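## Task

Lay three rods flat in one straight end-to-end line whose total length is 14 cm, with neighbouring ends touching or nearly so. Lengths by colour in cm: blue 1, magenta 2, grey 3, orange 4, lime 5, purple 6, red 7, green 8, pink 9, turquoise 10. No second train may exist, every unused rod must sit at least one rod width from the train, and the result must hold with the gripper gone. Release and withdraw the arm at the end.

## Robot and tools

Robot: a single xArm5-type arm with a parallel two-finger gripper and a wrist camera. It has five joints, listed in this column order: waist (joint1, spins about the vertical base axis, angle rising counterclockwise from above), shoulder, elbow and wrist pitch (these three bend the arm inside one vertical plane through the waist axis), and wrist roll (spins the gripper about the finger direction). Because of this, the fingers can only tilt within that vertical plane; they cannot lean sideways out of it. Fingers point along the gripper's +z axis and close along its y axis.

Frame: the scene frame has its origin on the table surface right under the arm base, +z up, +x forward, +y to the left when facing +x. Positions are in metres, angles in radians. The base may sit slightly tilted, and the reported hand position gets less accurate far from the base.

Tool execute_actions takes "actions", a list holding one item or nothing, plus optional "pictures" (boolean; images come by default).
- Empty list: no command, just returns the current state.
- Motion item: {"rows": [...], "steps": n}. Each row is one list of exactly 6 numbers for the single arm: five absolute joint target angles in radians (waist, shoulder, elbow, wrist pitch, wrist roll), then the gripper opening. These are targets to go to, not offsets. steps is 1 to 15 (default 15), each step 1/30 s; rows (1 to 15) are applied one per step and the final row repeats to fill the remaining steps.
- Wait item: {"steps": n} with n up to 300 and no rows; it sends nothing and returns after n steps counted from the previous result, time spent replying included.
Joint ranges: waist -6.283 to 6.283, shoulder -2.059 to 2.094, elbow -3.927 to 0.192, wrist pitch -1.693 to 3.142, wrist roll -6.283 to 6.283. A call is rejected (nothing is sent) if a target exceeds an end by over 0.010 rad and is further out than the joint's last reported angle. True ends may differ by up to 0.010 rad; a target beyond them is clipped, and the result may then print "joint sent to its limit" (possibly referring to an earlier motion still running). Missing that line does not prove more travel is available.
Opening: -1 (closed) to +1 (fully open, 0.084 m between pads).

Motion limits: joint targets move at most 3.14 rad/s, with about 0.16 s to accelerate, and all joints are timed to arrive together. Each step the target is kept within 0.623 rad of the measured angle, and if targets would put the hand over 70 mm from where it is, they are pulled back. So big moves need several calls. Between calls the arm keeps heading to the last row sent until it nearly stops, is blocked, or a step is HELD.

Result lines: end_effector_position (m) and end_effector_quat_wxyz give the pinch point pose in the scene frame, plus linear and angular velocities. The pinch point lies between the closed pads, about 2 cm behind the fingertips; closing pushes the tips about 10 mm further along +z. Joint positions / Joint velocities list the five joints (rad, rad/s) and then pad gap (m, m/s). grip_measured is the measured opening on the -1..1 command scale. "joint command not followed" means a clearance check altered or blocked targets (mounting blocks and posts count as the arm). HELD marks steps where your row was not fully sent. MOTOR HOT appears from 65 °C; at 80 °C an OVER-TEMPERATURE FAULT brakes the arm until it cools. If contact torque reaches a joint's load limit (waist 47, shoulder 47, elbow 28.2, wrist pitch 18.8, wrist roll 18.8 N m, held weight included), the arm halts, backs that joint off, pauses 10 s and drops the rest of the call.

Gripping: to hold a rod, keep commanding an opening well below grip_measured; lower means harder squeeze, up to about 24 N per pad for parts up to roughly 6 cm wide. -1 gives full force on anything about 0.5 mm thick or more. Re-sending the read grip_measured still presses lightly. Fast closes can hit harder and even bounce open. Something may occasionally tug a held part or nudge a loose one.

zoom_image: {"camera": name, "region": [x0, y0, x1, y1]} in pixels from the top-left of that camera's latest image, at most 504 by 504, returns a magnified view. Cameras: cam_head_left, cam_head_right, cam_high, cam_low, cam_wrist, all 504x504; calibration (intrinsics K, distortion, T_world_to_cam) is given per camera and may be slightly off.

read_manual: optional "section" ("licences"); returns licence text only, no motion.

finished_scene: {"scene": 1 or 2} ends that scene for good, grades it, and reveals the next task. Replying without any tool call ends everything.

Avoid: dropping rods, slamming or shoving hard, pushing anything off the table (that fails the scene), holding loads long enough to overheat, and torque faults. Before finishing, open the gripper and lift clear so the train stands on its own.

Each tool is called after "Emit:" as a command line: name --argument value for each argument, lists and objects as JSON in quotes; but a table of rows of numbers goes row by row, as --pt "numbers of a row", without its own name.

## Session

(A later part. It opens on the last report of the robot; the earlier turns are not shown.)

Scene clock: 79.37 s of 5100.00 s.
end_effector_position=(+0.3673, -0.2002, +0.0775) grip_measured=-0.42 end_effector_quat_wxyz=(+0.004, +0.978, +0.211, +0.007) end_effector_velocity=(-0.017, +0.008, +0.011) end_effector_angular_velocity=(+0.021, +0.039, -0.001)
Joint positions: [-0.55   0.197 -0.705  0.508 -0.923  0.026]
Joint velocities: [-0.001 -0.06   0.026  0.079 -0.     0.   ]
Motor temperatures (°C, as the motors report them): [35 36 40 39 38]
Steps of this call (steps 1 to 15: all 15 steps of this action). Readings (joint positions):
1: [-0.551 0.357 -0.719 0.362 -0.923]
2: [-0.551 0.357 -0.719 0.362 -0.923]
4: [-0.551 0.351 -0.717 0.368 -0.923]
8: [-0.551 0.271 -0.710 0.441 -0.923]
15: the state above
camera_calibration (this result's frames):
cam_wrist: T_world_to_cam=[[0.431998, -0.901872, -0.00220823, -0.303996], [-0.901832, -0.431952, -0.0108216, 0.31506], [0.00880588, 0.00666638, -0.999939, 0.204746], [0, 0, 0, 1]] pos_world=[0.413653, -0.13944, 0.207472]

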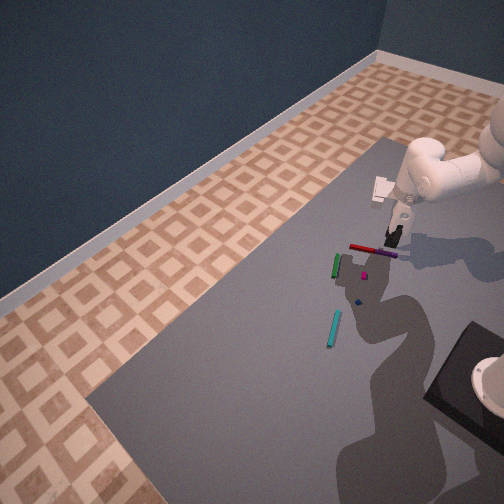

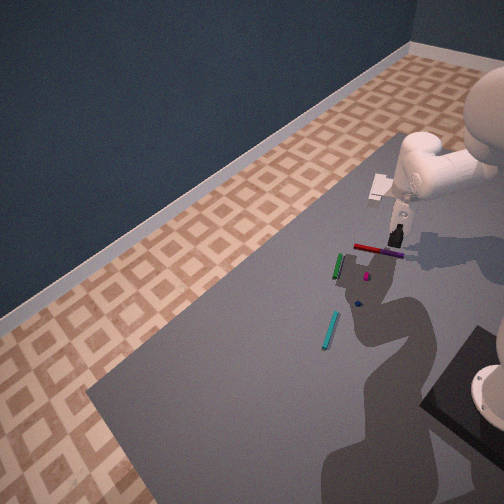

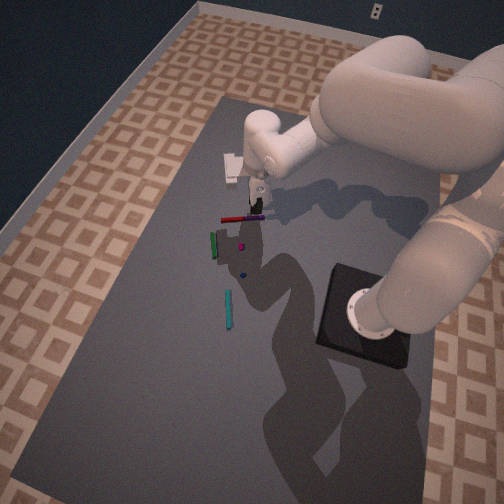

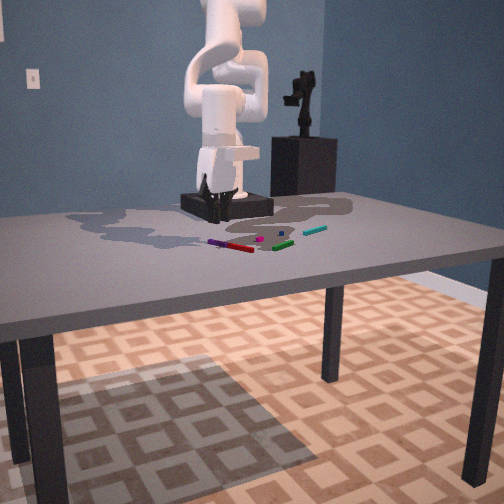

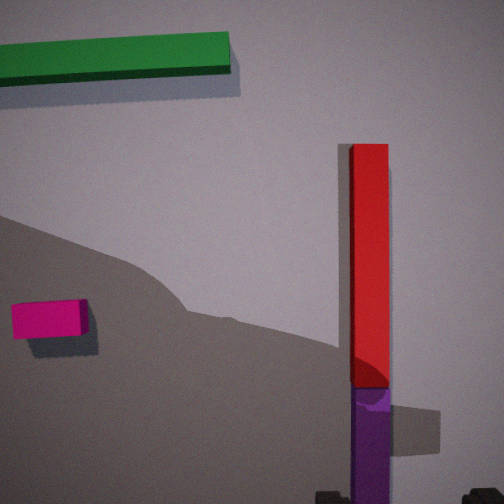

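Emit:
execute_actions --actions '[{"rows":[[-0.12,-0.177,-0.338,0.515,-0.49,-0.4]],"steps":15}]' --pictures false

Emit:
execute_actions --actions '[{"steps":25}]'

Scene clock: 87.20 s of 5100.00 s.
end_effector_position=(+0.3362, -0.0610, +0.0974) grip_measured=-0.42 end_effector_quat_wxyz=(+0.004, +0.978, +0.210, +0.007) end_effector_velocity=(-0.141, +0.295, +0.016) end_effector_angular_velocity=(+0.001, +0.002, +0.002)
Joint positions: [-0.232 -0.082 -0.433  0.515 -0.603  0.026]
Joint velocities: [ 0.773 -0.66   0.661  0.001  0.771 -0.   ]
Motor temperatures (°C, as the motors report them): [35 36 40 39 38]
Steps of this call (steps 1 to 15: the robot went on to your last target; steps 16 to 90: nothing new was sent; then 4.33 s passed at rest; steps 91 to 105: all 15 steps of this action). Readings (joint positions):
91: [-0.550 0.190 -0.705 0.515 -0.923]
92: [-0.547 0.187 -0.702 0.515 -0.918]
94: [-0.512 0.156 -0.671 0.515 -0.880]
98: [-0.409 0.069 -0.585 0.515 -0.781]
105: the state above

Scene clock: 88.03 s of 5100.00 s.
end_effector_position=(+0.3133, -0.0213, +0.0984) grip_measured=-0.42 end_effector_quat_wxyz=(+0.004, +0.978, +0.209, +0.006) end_effector_velocity=(-0.000, -0.000, +0.000) end_effector_angular_velocity=(+0.000, +0.000, -0.001)
Joint positions: [-0.12  -0.177 -0.338  0.515 -0.49   0.026]
Joint velocities: [-0.001 -0.001  0.     0.001  0.    -0.   ]
Motor temperatures (°C, as the motors report them): [35 36 40 39 38]
Steps of this call (steps 1 to 25: the robot went on to your last target). Readings (joint positions):
1: [-0.206 -0.103 -0.412 0.515 -0.578]
2: [-0.184 -0.122 -0.393 0.515 -0.556]
4: [-0.153 -0.149 -0.366 0.515 -0.525]
8: [-0.129 -0.169 -0.345 0.515 -0.499]
25: the state above
camera_calibration (this result's frames):
cam_wrist: T_world_to_cam=[[0.429645, -0.902994, -0.00267231, -0.118529], [-0.902959, -0.429597, -0.0105334, 0.344215], [0.00836355, 0.0069386, -0.999941, 0.225067], [0, 0, 0, 1]] pos_world=[0.359855, 0.0392812, 0.228363]

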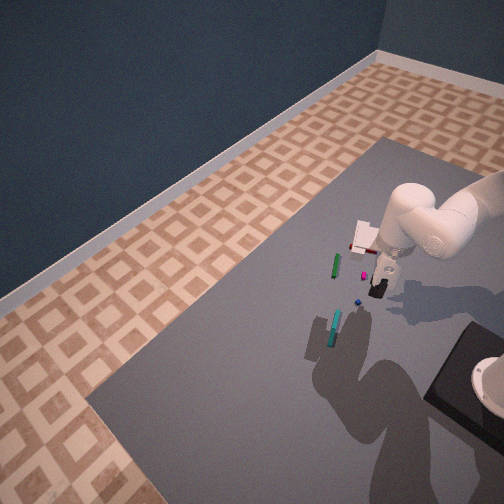

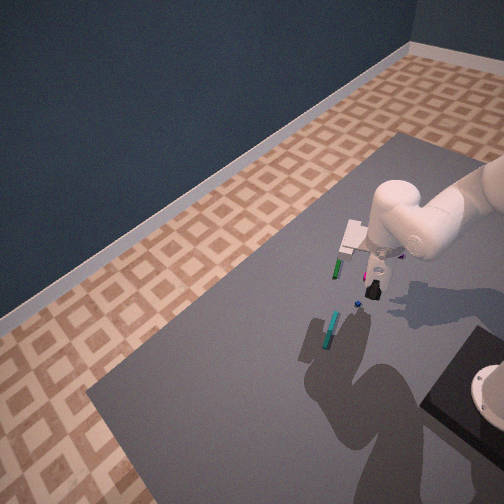

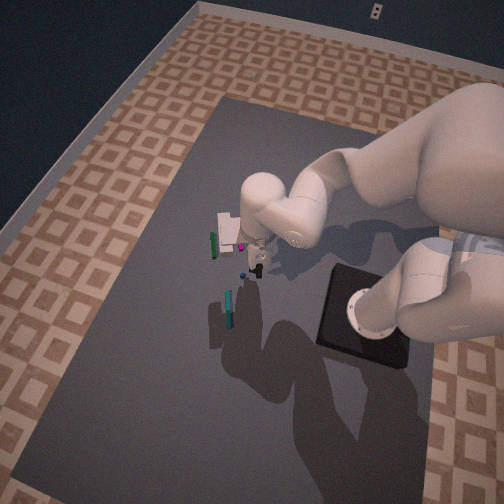

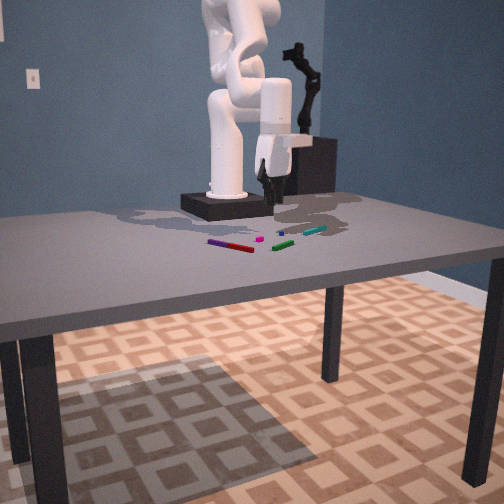

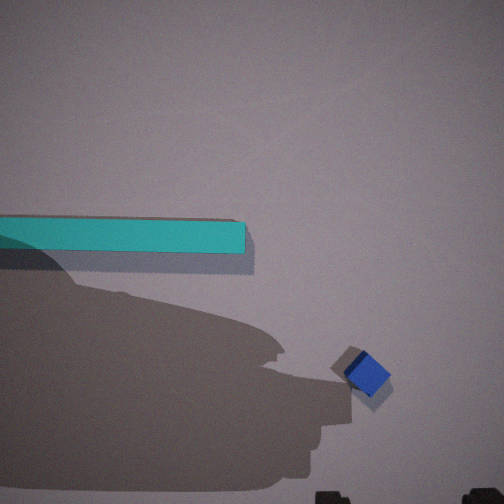

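Emit:
zoom_image --camera "cam_wrist" --region '[320, 330, 420, 430]'

Region (320, 330, 420, 430) of cam_wrist's 504x504 image, scaled by 5.040, with more detail than that image has.

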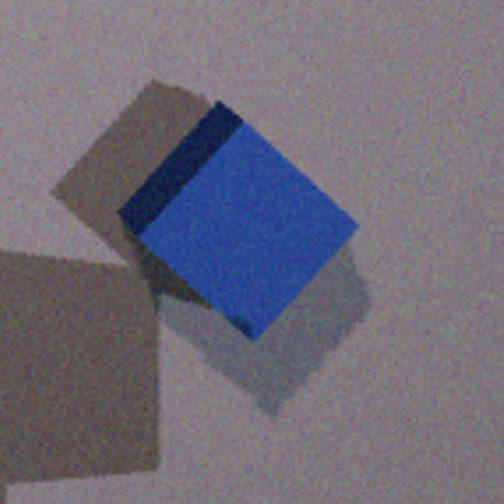

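Emit:
execute_actions --actions '[{"rows":[[-0.0767,0.08,-0.3856,0.3056,0.292,-0.4]],"steps":15}]' --pictures false

Emit:
execute_actions --actions '[{"steps":15}]'

Scene clock: 98.67 s of 5100.00 s.
end_effector_position=(+0.3279, -0.0088, +0.0469) grip_measured=-0.42 end_effector_quat_wxyz=(+0.001, +0.991, -0.133, +0.006) end_effector_velocity=(+0.017, +0.006, -0.020) end_effector_angular_velocity=(+0.006, -0.035, -0.561)
Joint positions: [-0.078  0.07  -0.383  0.315  0.241  0.026]
Joint velocities: [ 0.02   0.113 -0.034 -0.111  0.582  0.   ]
Motor temperatures (°C, as the motors report them): [35 36 40 39 38]
Steps of this call (steps 1 to 15: the robot went on to your last target; steps 16 to 90: nothing new was sent; then 7.13 s passed at rest; steps 91 to 105: all 15 steps of this action). Readings (joint positions):
91: [-0.120 -0.177 -0.338 0.515 -0.490]
92: [-0.120 -0.175 -0.338 0.513 -0.485]
94: [-0.117 -0.158 -0.342 0.498 -0.439]
98: [-0.098 -0.048 -0.362 0.410 -0.163]
105: the state above

Scene clock: 99.17 s of 5100.00 s.
end_effector_position=(+0.3291, -0.0083, +0.0450) grip_measured=-0.42 end_effector_quat_wxyz=(+0.001, +0.987, -0.158, +0.008) end_effector_velocity=(-0.000, +0.000, -0.000) end_effector_angular_velocity=(+0.000, +0.001, -0.002)
Joint positions: [-0.077  0.08  -0.386  0.306  0.292  0.026]
Joint velocities: [ 0.001  0.001  0.     0.     0.003 -0.   ]
Motor temperatures (°C, as the motors report them): [35 36 40 39 38]
Steps of this call (steps 1 to 15: the robot went on to your last target). Readings (joint positions):
1: [-0.078 0.073 -0.384 0.312 0.257]
2: [-0.078 0.075 -0.385 0.310 0.268]
4: [-0.077 0.077 -0.385 0.308 0.280]
8: [-0.077 0.079 -0.386 0.306 0.289]
15: the state above
camera_calibration (this result's frames):
cam_wrist: T_world_to_cam=[[-0.289908, -0.956969, -0.0127545, 0.123121], [-0.956887, 0.290081, -0.0148412, 0.387351], [0.0179025, 0.007902, -0.999809, 0.16838], [0, 0, 0, 1]] pos_world=[0.40333, 0.00412927, 0.175666]

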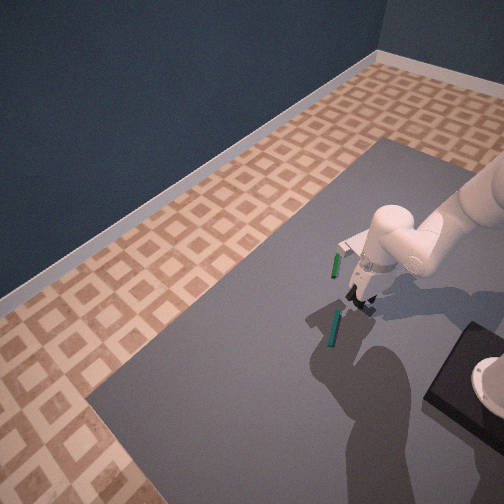

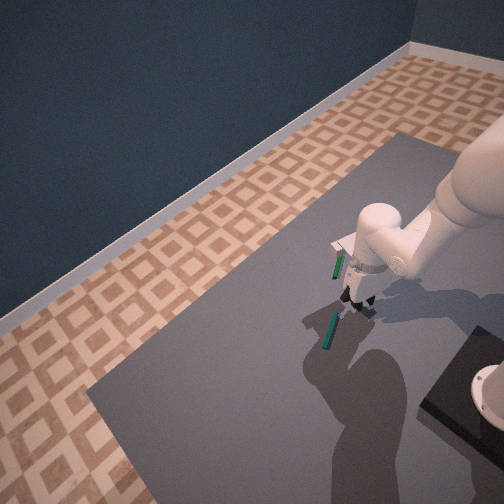

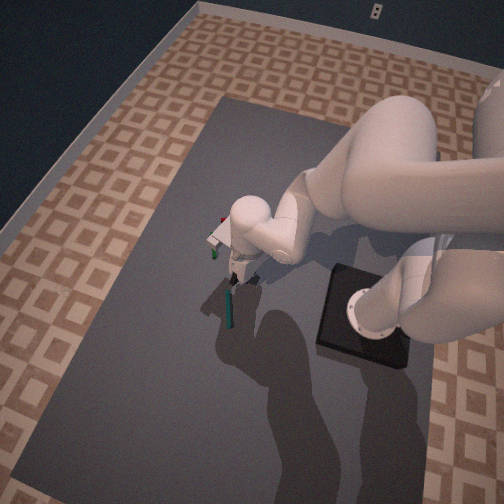

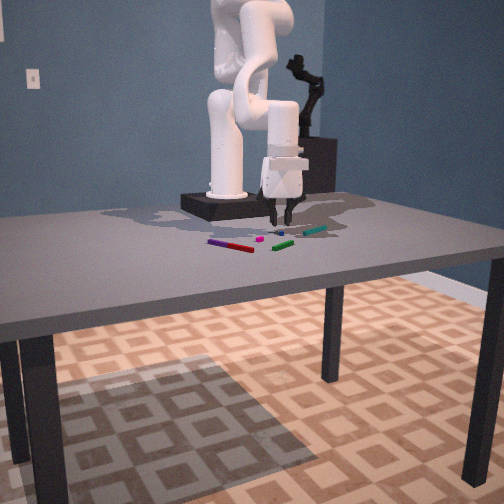

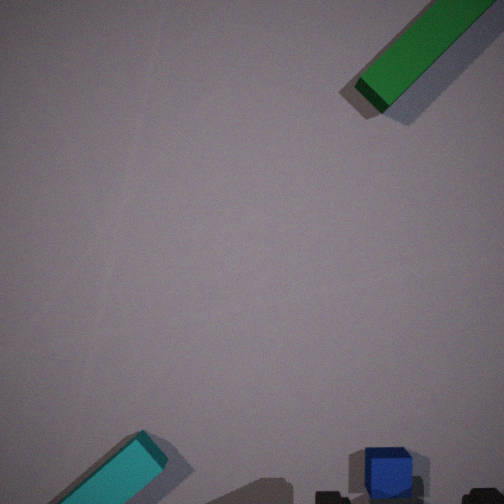

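Emit:
execute_actions --actions '[{"rows":[[-0.0767,0.10,-0.3875,0.2875,0.292,-0.4],[-0.0767,0.12,-0.3895,0.2695,0.292,-0.4],[-0.0767,0.14,-0.3915,0.2515,0.292,-0.4],[-0.0767,0.153,-0.3927,0.2397,0.292,-0.4],[-0.0767,0.1631,-0.3937,0.2306,0.292,-0.4]],"steps":15}]' --pictures false

Emit:
execute_actions --actions '[{"rows":[[-0.0767,0.1631,-0.3937,0.2306,0.292,-0.4],[-0.0767,0.1631,-0.3937,0.2306,0.292,-0.4],[-0.0767,0.1631,-0.3937,0.2306,0.292,-0.4],[-0.0767,0.1631,-0.3937,0.2306,0.292,-0.4],[-0.0767,0.1631,-0.3937,0.2306,0.292,-0.5],[-0.0767,0.1631,-0.3937,0.2306,0.292,-0.6],[-0.0767,0.1631,-0.3937,0.2306,0.292,-0.68],[-0.0767,0.1631,-0.3937,0.2306,0.292,-0.74],[-0.0767,0.1631,-0.3937,0.2306,0.292,-0.8],[-0.0767,0.1631,-0.3937,0.2306,0.292,-0.85],[-0.0767,0.1631,-0.3937,0.2306,0.292,-0.9]],"steps":15}]'

Scene clock: 106.23 s of 5100.00 s.
end_effector_position=(+0.3290, -0.0083, +0.0259) grip_measured=-0.42 end_effector_quat_wxyz=(+0.001, +0.987, -0.158, +0.007) end_effector_velocity=(+0.002, -0.000, -0.005) end_effector_angular_velocity=(-0.000, -0.007, -0.002)
Joint positions: [-0.077  0.16  -0.394  0.233  0.292  0.026]
Joint velocities: [-0.001  0.025 -0.004 -0.027  0.001 -0.   ]
Motor temperatures (°C, as the motors report them): [35 36 40 39 38]
Steps of this call (steps 1 to 15: the robot went on to your last target; steps 16 to 90: nothing new was sent; then 3.57 s passed at rest; steps 91 to 105: all 15 steps of this action). Readings (joint positions):
91: [-0.077 0.080 -0.386 0.305 0.292]
92: [-0.077 0.082 -0.386 0.304 0.292]
94: [-0.077 0.093 -0.388 0.292 0.292]
98: [-0.077 0.136 -0.391 0.256 0.292]
105: the state above

Scene clock: 106.73 s of 5100.00 s.
end_effector_position=(+0.3290, -0.0083, +0.0253) grip_measured=-0.79 end_effector_quat_wxyz=(+0.001, +0.987, -0.158, +0.007) end_effector_velocity=(+0.000, -0.000, +0.000) end_effector_angular_velocity=(-0.000, -0.001, -0.001)
Joint positions: [-0.077  0.163 -0.394  0.231  0.292  0.009]
Joint velocities: [-0.001  0.    -0.001 -0.001 -0.001 -0.   ]
Motor temperatures (°C, as the motors report them): [35 36 40 39 38]
Steps of this call (steps 1 to 15: all 15 steps of this action). Readings (joint positions):
1: [-0.077 0.161 -0.394 0.232 0.292]
2: [-0.077 0.162 -0.394 0.232 0.292]
4: [-0.077 0.162 -0.394 0.231 0.292]
8: [-0.077 0.163 -0.394 0.231 0.292]
15: the state above
camera_calibration (this result's frames):
cam_wrist: T_world_to_cam=[[-0.290133, -0.956902, -0.0127427, 0.122868], [-0.95682, 0.290305, -0.0147857, 0.387035], [0.0178478, 0.00790265, -0.999809, 0.148682], [0, 0, 0, 1]] pos_world=[0.403317, 0.00403923, 0.155942]

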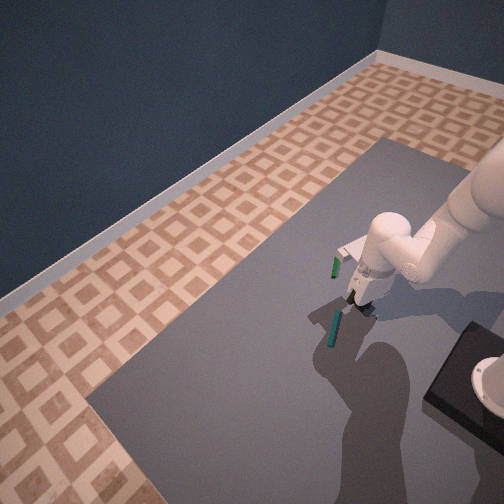

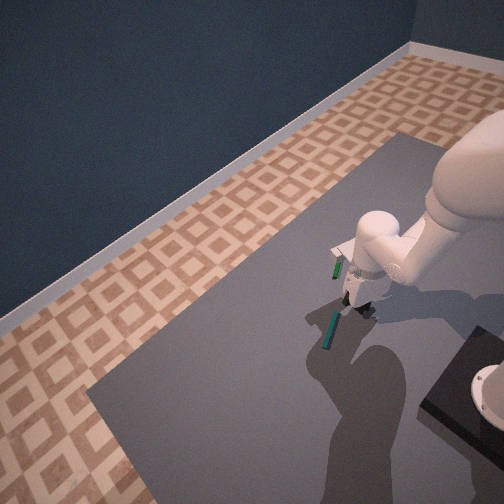

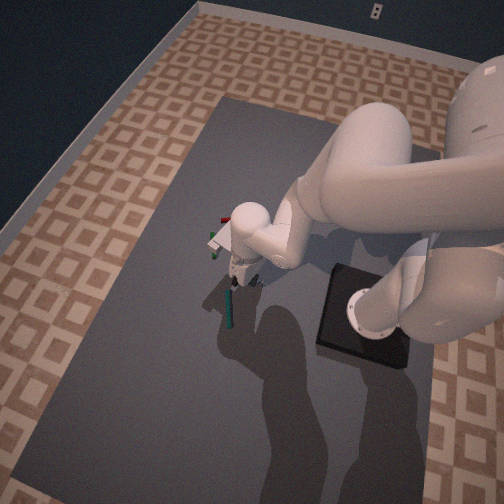

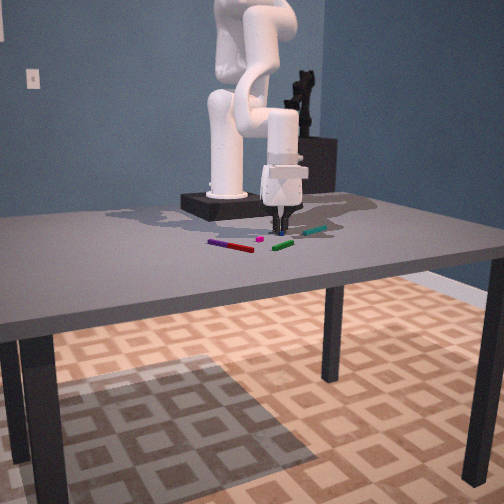

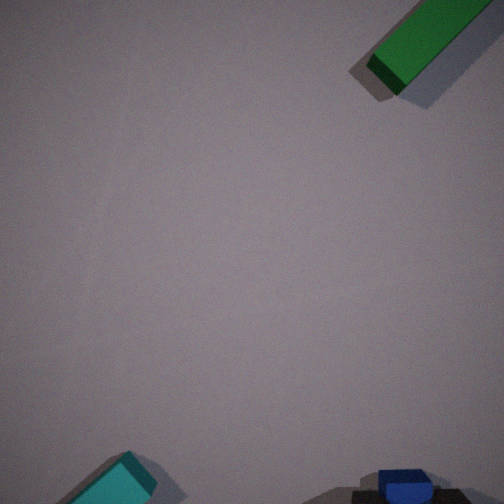

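Emit:
execute_actions --actions '[{"rows":[[-0.0767,0.15,-0.3925,0.2425,0.292,-0.9],[-0.0767,0.12,-0.3895,0.2695,0.292,-0.9],[-0.0767,0.08,-0.3856,0.3056,0.292,-0.9],[-0.0767,-0.02,-0.385,0.405,0.292,-0.9]],"steps":10}]' --pictures false

Emit:
execute_actions --actions '[{"rows":[[-0.6579,0.2442,-0.605,0.3608,-1.0304,-0.9]],"steps":15}]' --pictures false

Emit:
execute_actions --actions '[{"steps":30}]'

Scene clock: 115.50 s of 5100.00 s.
end_effector_position=(+0.3320, -0.0082, +0.0612) grip_measured=-0.79 end_effector_quat_wxyz=(+0.001, +0.987, -0.158, +0.010) end_effector_velocity=(+0.011, +0.000, +0.115) end_effector_angular_velocity=(-0.001, -0.038, +0.001)
Joint positions: [-0.077  0.02  -0.389  0.363  0.292  0.009]
Joint velocities: [ 0.001 -0.439 -0.     0.402  0.    -0.   ]
Motor temperatures (°C, as the motors report them): [35 36 40 39 38]
Steps of this call (steps 1 to 15: the robot went on to your last target; steps 16 to 90: nothing new was sent; then 5.43 s passed at rest; steps 91 to 100: all 10 steps of this action). Readings (joint positions):
91: [-0.077 0.163 -0.394 0.231 0.292]
92: [-0.077 0.162 -0.393 0.232 0.292]
94: [-0.077 0.150 -0.391 0.245 0.292]
98: [-0.077 0.060 -0.388 0.328 0.292]
100: the state above

Scene clock: 116.00 s of 5100.00 s.
end_effector_position=(+0.3416, -0.1365, +0.0522) grip_measured=-0.79 end_effector_quat_wxyz=(+0.002, +0.996, -0.088, +0.008) end_effector_velocity=(-0.033, -0.286, -0.037) end_effector_angular_velocity=(-0.011, +0.010, +0.837)
Joint positions: [-0.432  0.149 -0.52   0.37  -0.204  0.009]
Joint velocities: [-0.755  0.318 -0.28  -0.032 -1.592  0.   ]
Motor temperatures (°C, as the motors report them): [35 36 40 39 38]
Steps of this call (steps 1 to 15: all 15 steps of this action). Readings (joint positions):
1: [-0.077 0.008 -0.388 0.375 0.292]
2: [-0.080 0.002 -0.389 0.382 0.287]
4: [-0.118 0.014 -0.403 0.384 0.244]
8: [-0.244 0.070 -0.450 0.378 0.103]
15: the state above

Scene clock: 117.00 s of 5100.00 s.
end_effector_position=(+0.3208, -0.2223, +0.0399) grip_measured=-0.79 end_effector_quat_wxyz=(+0.004, +0.978, +0.211, +0.006) end_effector_velocity=(-0.000, +0.001, -0.000) end_effector_angular_velocity=(+0.000, +0.000, +0.003)
Joint positions: [-0.658  0.244 -0.605  0.361 -1.03   0.009]
Joint velocities: [ 0.002 -0.     0.001 -0.001 -0.001  0.   ]
Motor temperatures (°C, as the motors report them): [35 36 40 39 38]
Steps of this call (steps 1 to 30: the robot went on to your last target). Readings (joint positions):
1: [-0.457 0.160 -0.530 0.369 -0.259]
2: [-0.481 0.170 -0.539 0.368 -0.318]
4: [-0.528 0.190 -0.556 0.366 -0.452]
8: [-0.606 0.222 -0.585 0.363 -0.755]
30: the state above
camera_calibration (this result's frames):
cam_wrist: T_world_to_cam=[[0.431983, -0.901878, -0.00263221, -0.303885], [-0.901843, -0.431935, -0.0105139, 0.263138], [0.00834531, 0.00691566, -0.999941, 0.167913], [0, 0, 0, 1]] pos_world=[0.367181, -0.16157, 0.16987]

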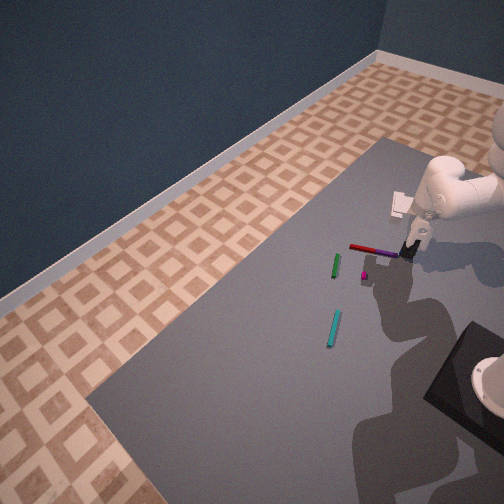

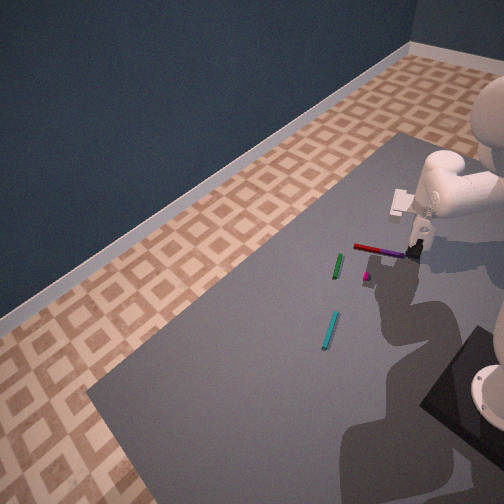

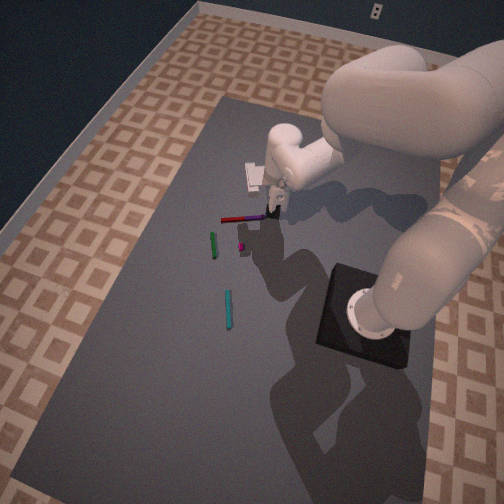

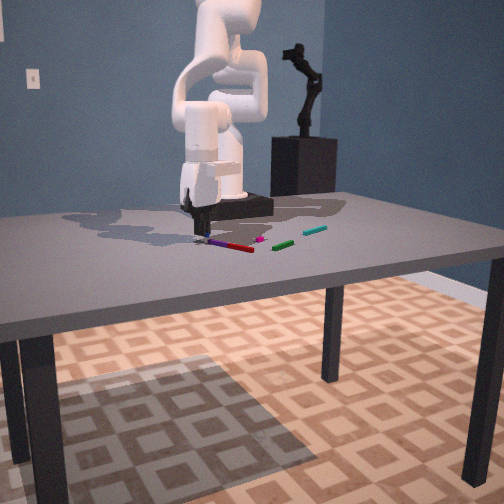

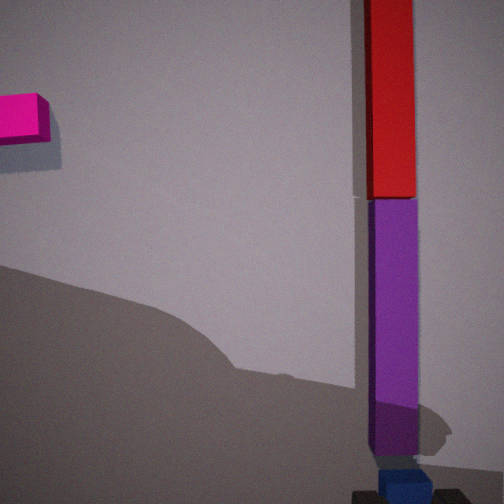

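Emit:
execute_actions --actions '[{"rows":[[-0.6568,0.256,-0.6075,0.3515,-1.029,-0.9],[-0.6558,0.268,-0.6095,0.3415,-1.028,-0.9],[-0.6553,0.279,-0.611,0.332,-1.028,-0.9],[-0.6553,0.288,-0.612,0.324,-1.028,-0.9],[-0.6553,0.2942,-0.6126,0.3184,-1.028,-0.9]],"steps":15}]' --pictures false

Emit:
execute_actions --actions '[{"steps":8}]'

Emit:
zoom_image --camera "cam_wrist" --region '[344, 404, 484, 504]'

Scene clock: 127.70 s of 5100.00 s.
end_effector_position=(+0.3219, -0.2218, +0.0261) grip_measured=-0.79 end_effector_quat_wxyz=(+0.004, +0.978, +0.211, +0.007) end_effector_velocity=(+0.002, -0.001, -0.003) end_effector_angular_velocity=(-0.003, -0.005, +0.001)
Joint positions: [-0.655  0.293 -0.612  0.32  -1.028  0.009]
Joint velocities: [ 0.001  0.014 -0.005 -0.015  0.    -0.   ]
Motor temperatures (°C, as the motors report them): [35 36 40 39 38]
Steps of this call (steps 1 to 15: the robot went on to your last target; steps 16 to 90: nothing new was sent; then 7.20 s passed at rest; steps 91 to 105: all 15 steps of this action). Readings (joint positions):
91: [-0.658 0.244 -0.605 0.361 -1.030]
92: [-0.658 0.245 -0.605 0.360 -1.030]
94: [-0.657 0.252 -0.607 0.353 -1.030]
98: [-0.656 0.278 -0.610 0.333 -1.029]
105: the state above

Scene clock: 127.97 s of 5100.00 s.
end_effector_position=(+0.3220, -0.2218, +0.0257) grip_measured=-0.79 end_effector_quat_wxyz=(+0.004, +0.978, +0.211, +0.007) end_effector_velocity=(+0.001, -0.000, +0.000) end_effector_angular_velocity=(-0.001, -0.001, +0.000)
Joint positions: [-0.655  0.294 -0.613  0.318 -1.028  0.009]
Joint velocities: [ 0.     0.001 -0.001 -0.001 -0.    -0.   ]
Motor temperatures (°C, as the motors report them): [35 36 40 39 38]
Steps of this call (steps 1 to 8: the robot went on to your last target). Readings (joint positions):
1: [-0.655 0.293 -0.613 0.319 -1.028]
2: [-0.655 0.293 -0.613 0.319 -1.028]
4: [-0.655 0.294 -0.613 0.319 -1.028]
8: the state above
camera_calibration (this result's frames):
cam_wrist: T_world_to_cam=[[0.432163, -0.901792, -0.00244977, -0.304064], [-0.901755, -0.432117, -0.0106151, 0.264151], [0.00851407, 0.00679657, -0.999941, 0.153629], [0, 0, 0, 1]] pos_world=[0.368296, -0.161102, 0.155679]

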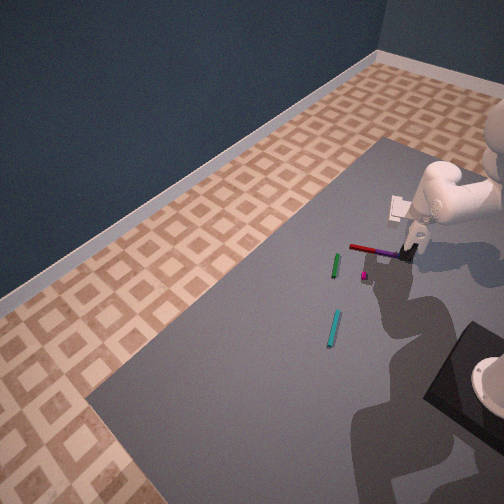

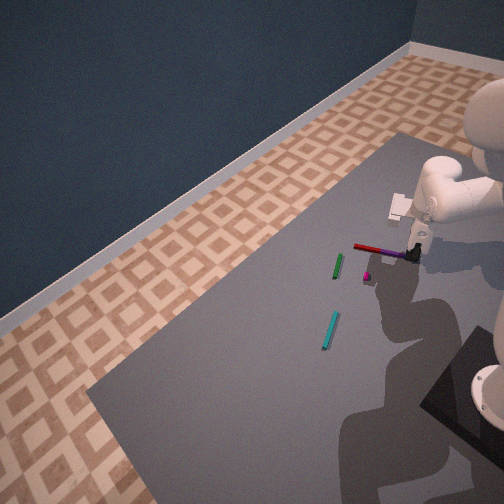

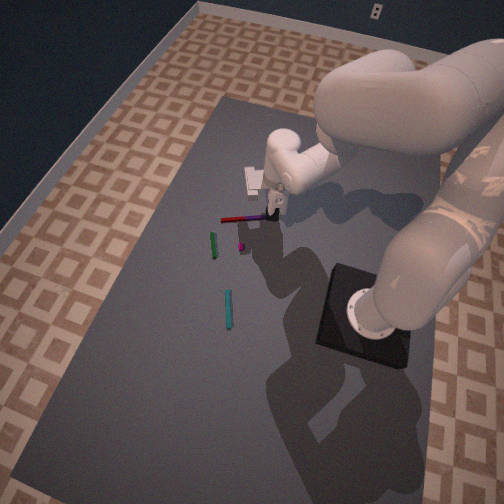

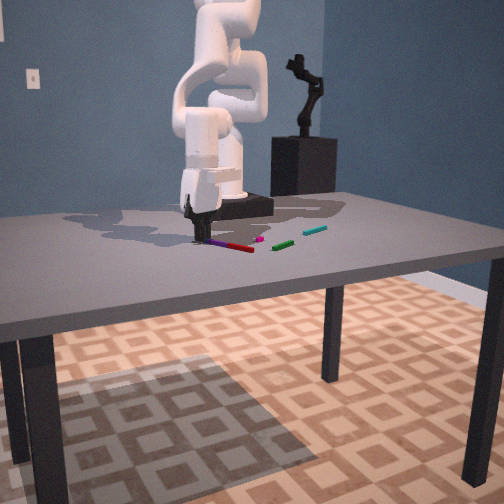

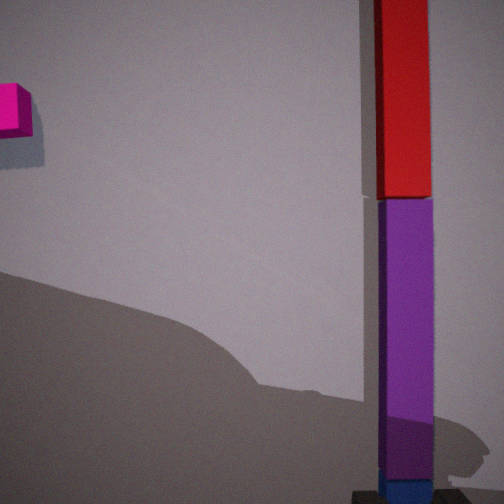

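Region (344, 404, 484, 504) of cam_wrist's 504x504 image, scaled by 3.600, with more detail than that image has; it fills the top 360 rows of this view, and the rest is white.

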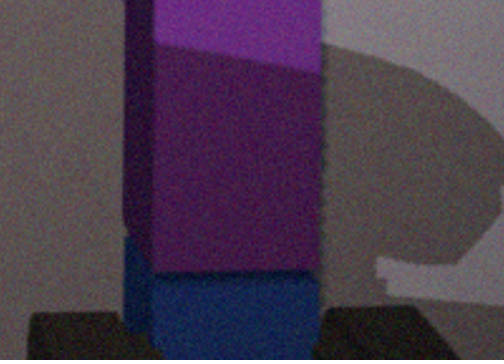

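Good. Release and lift.

Emit:
execute_actions --actions '[{"rows":[[-0.6553,0.2942,-0.6126,0.3184,-1.028,-0.78],[-0.6553,0.2942,-0.6126,0.3184,-1.028,-0.7],[-0.6553,0.2942,-0.6126,0.3184,-1.028,-0.6],[-0.6553,0.2942,-0.6126,0.3184,-1.028,-0.4],[-0.6553,0.2942,-0.6126,0.3184,-1.028,-0.4],[-0.6553,0.2942,-0.6126,0.3184,-1.028,-0.4],[-0.6553,0.2942,-0.6126,0.3184,-1.028,-0.4],[-0.6553,0.28,-0.611,0.331,-1.028,-0.4],[-0.6553,0.245,-0.606,0.361,-1.028,-0.4],[-0.6553,0.05,-0.61,0.56,-1.028,-0.4]],"steps":15}]' --pictures false

Emit:
execute_actions --actions '[{"steps":15}]'

Scene clock: 132.93 s of 5100.00 s.
end_effector_position=(+0.3236, -0.2232, +0.0694) grip_measured=-0.42 end_effector_quat_wxyz=(+0.004, +0.978, +0.211, +0.007) end_effector_velocity=(+0.049, -0.035, +0.345) end_effector_angular_velocity=(-0.099, -0.144, +0.001)
Joint positions: [-0.655  0.155 -0.611  0.454 -1.028  0.026]
Joint velocities: [ 0.002 -0.991 -0.074  0.89   0.     0.001]
Motor temperatures (°C, as the motors report them): [35 36 40 39 38]
Steps of this call (steps 1 to 15: the robot went on to your last target; steps 16 to 90: nothing new was sent; then 1.47 s passed at rest; steps 91 to 105: all 15 steps of this action). Readings (joint positions):
91: [-0.655 0.294 -0.613 0.318 -1.028]
92: [-0.655 0.294 -0.613 0.318 -1.028]
94: [-0.655 0.294 -0.612 0.319 -1.028]
98: [-0.655 0.295 -0.612 0.319 -1.028]
105: the state above

Scene clock: 133.43 s of 5100.00 s.
end_effector_position=(+0.3212, -0.2217, +0.1018) grip_measured=-0.42 end_effector_quat_wxyz=(+0.003, +0.978, +0.211, +0.006) end_effector_velocity=(+0.001, -0.000, +0.003) end_effector_angular_velocity=(-0.001, -0.002, -0.000)
Joint positions: [-0.655  0.051 -0.61   0.559 -1.028  0.026]
Joint velocities: [ 0.    -0.008 -0.001  0.007  0.     0.   ]
Motor temperatures (°C, as the motors report them): [35 36 40 39 38]
Steps of this call (steps 1 to 15: the robot went on to your last target). Readings (joint positions):
1: [-0.655 0.125 -0.613 0.482 -1.028]
2: [-0.655 0.101 -0.614 0.503 -1.028]
4: [-0.655 0.074 -0.613 0.531 -1.028]
8: [-0.655 0.057 -0.609 0.553 -1.028]
15: the state above
camera_calibration (this result's frames):
cam_wrist: T_world_to_cam=[[0.432162, -0.90179, -0.00346897, -0.303298], [-0.901765, -0.432111, -0.0100312, 0.264255], [0.00754704, 0.00746329, -0.999944, 0.230168], [0, 0, 0, 1]] pos_world=[0.367633, -0.161041, 0.231754]

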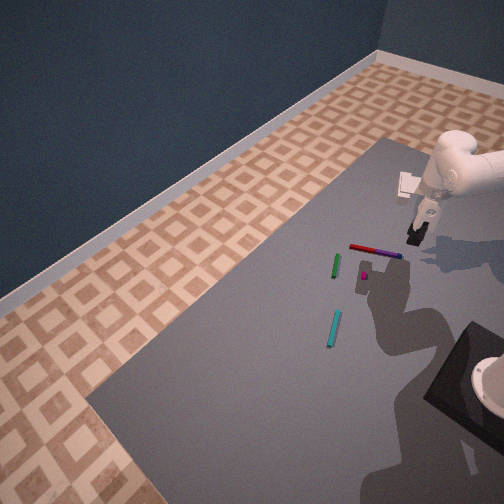

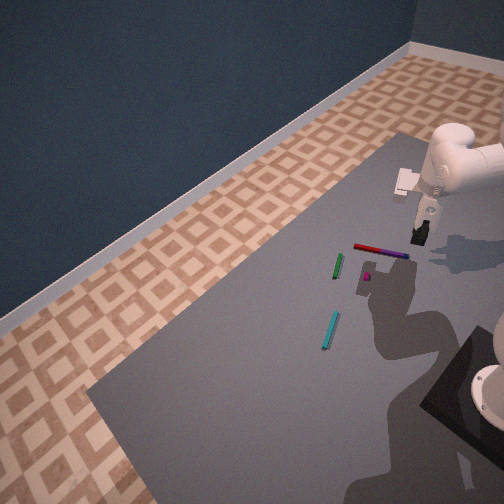

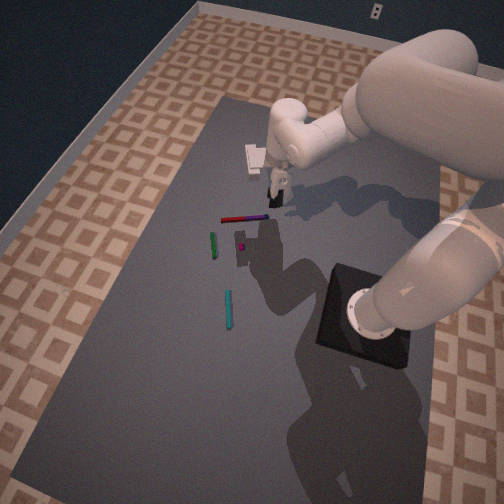

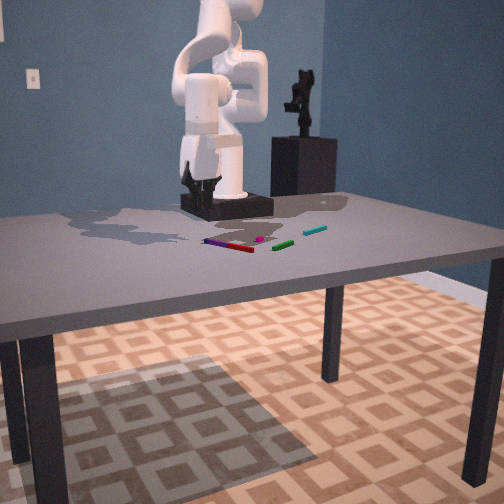

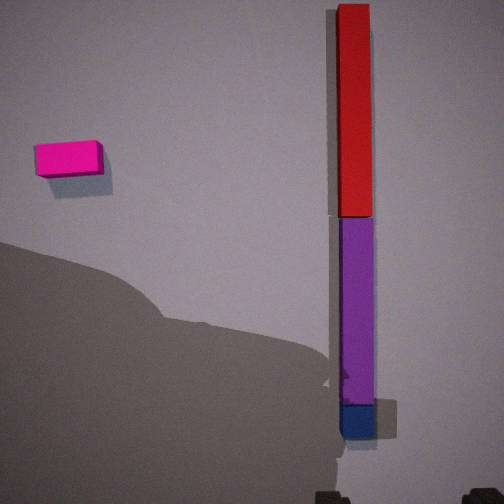

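Emit:
finished_scene --scene 1

The scene is finished: the task was done.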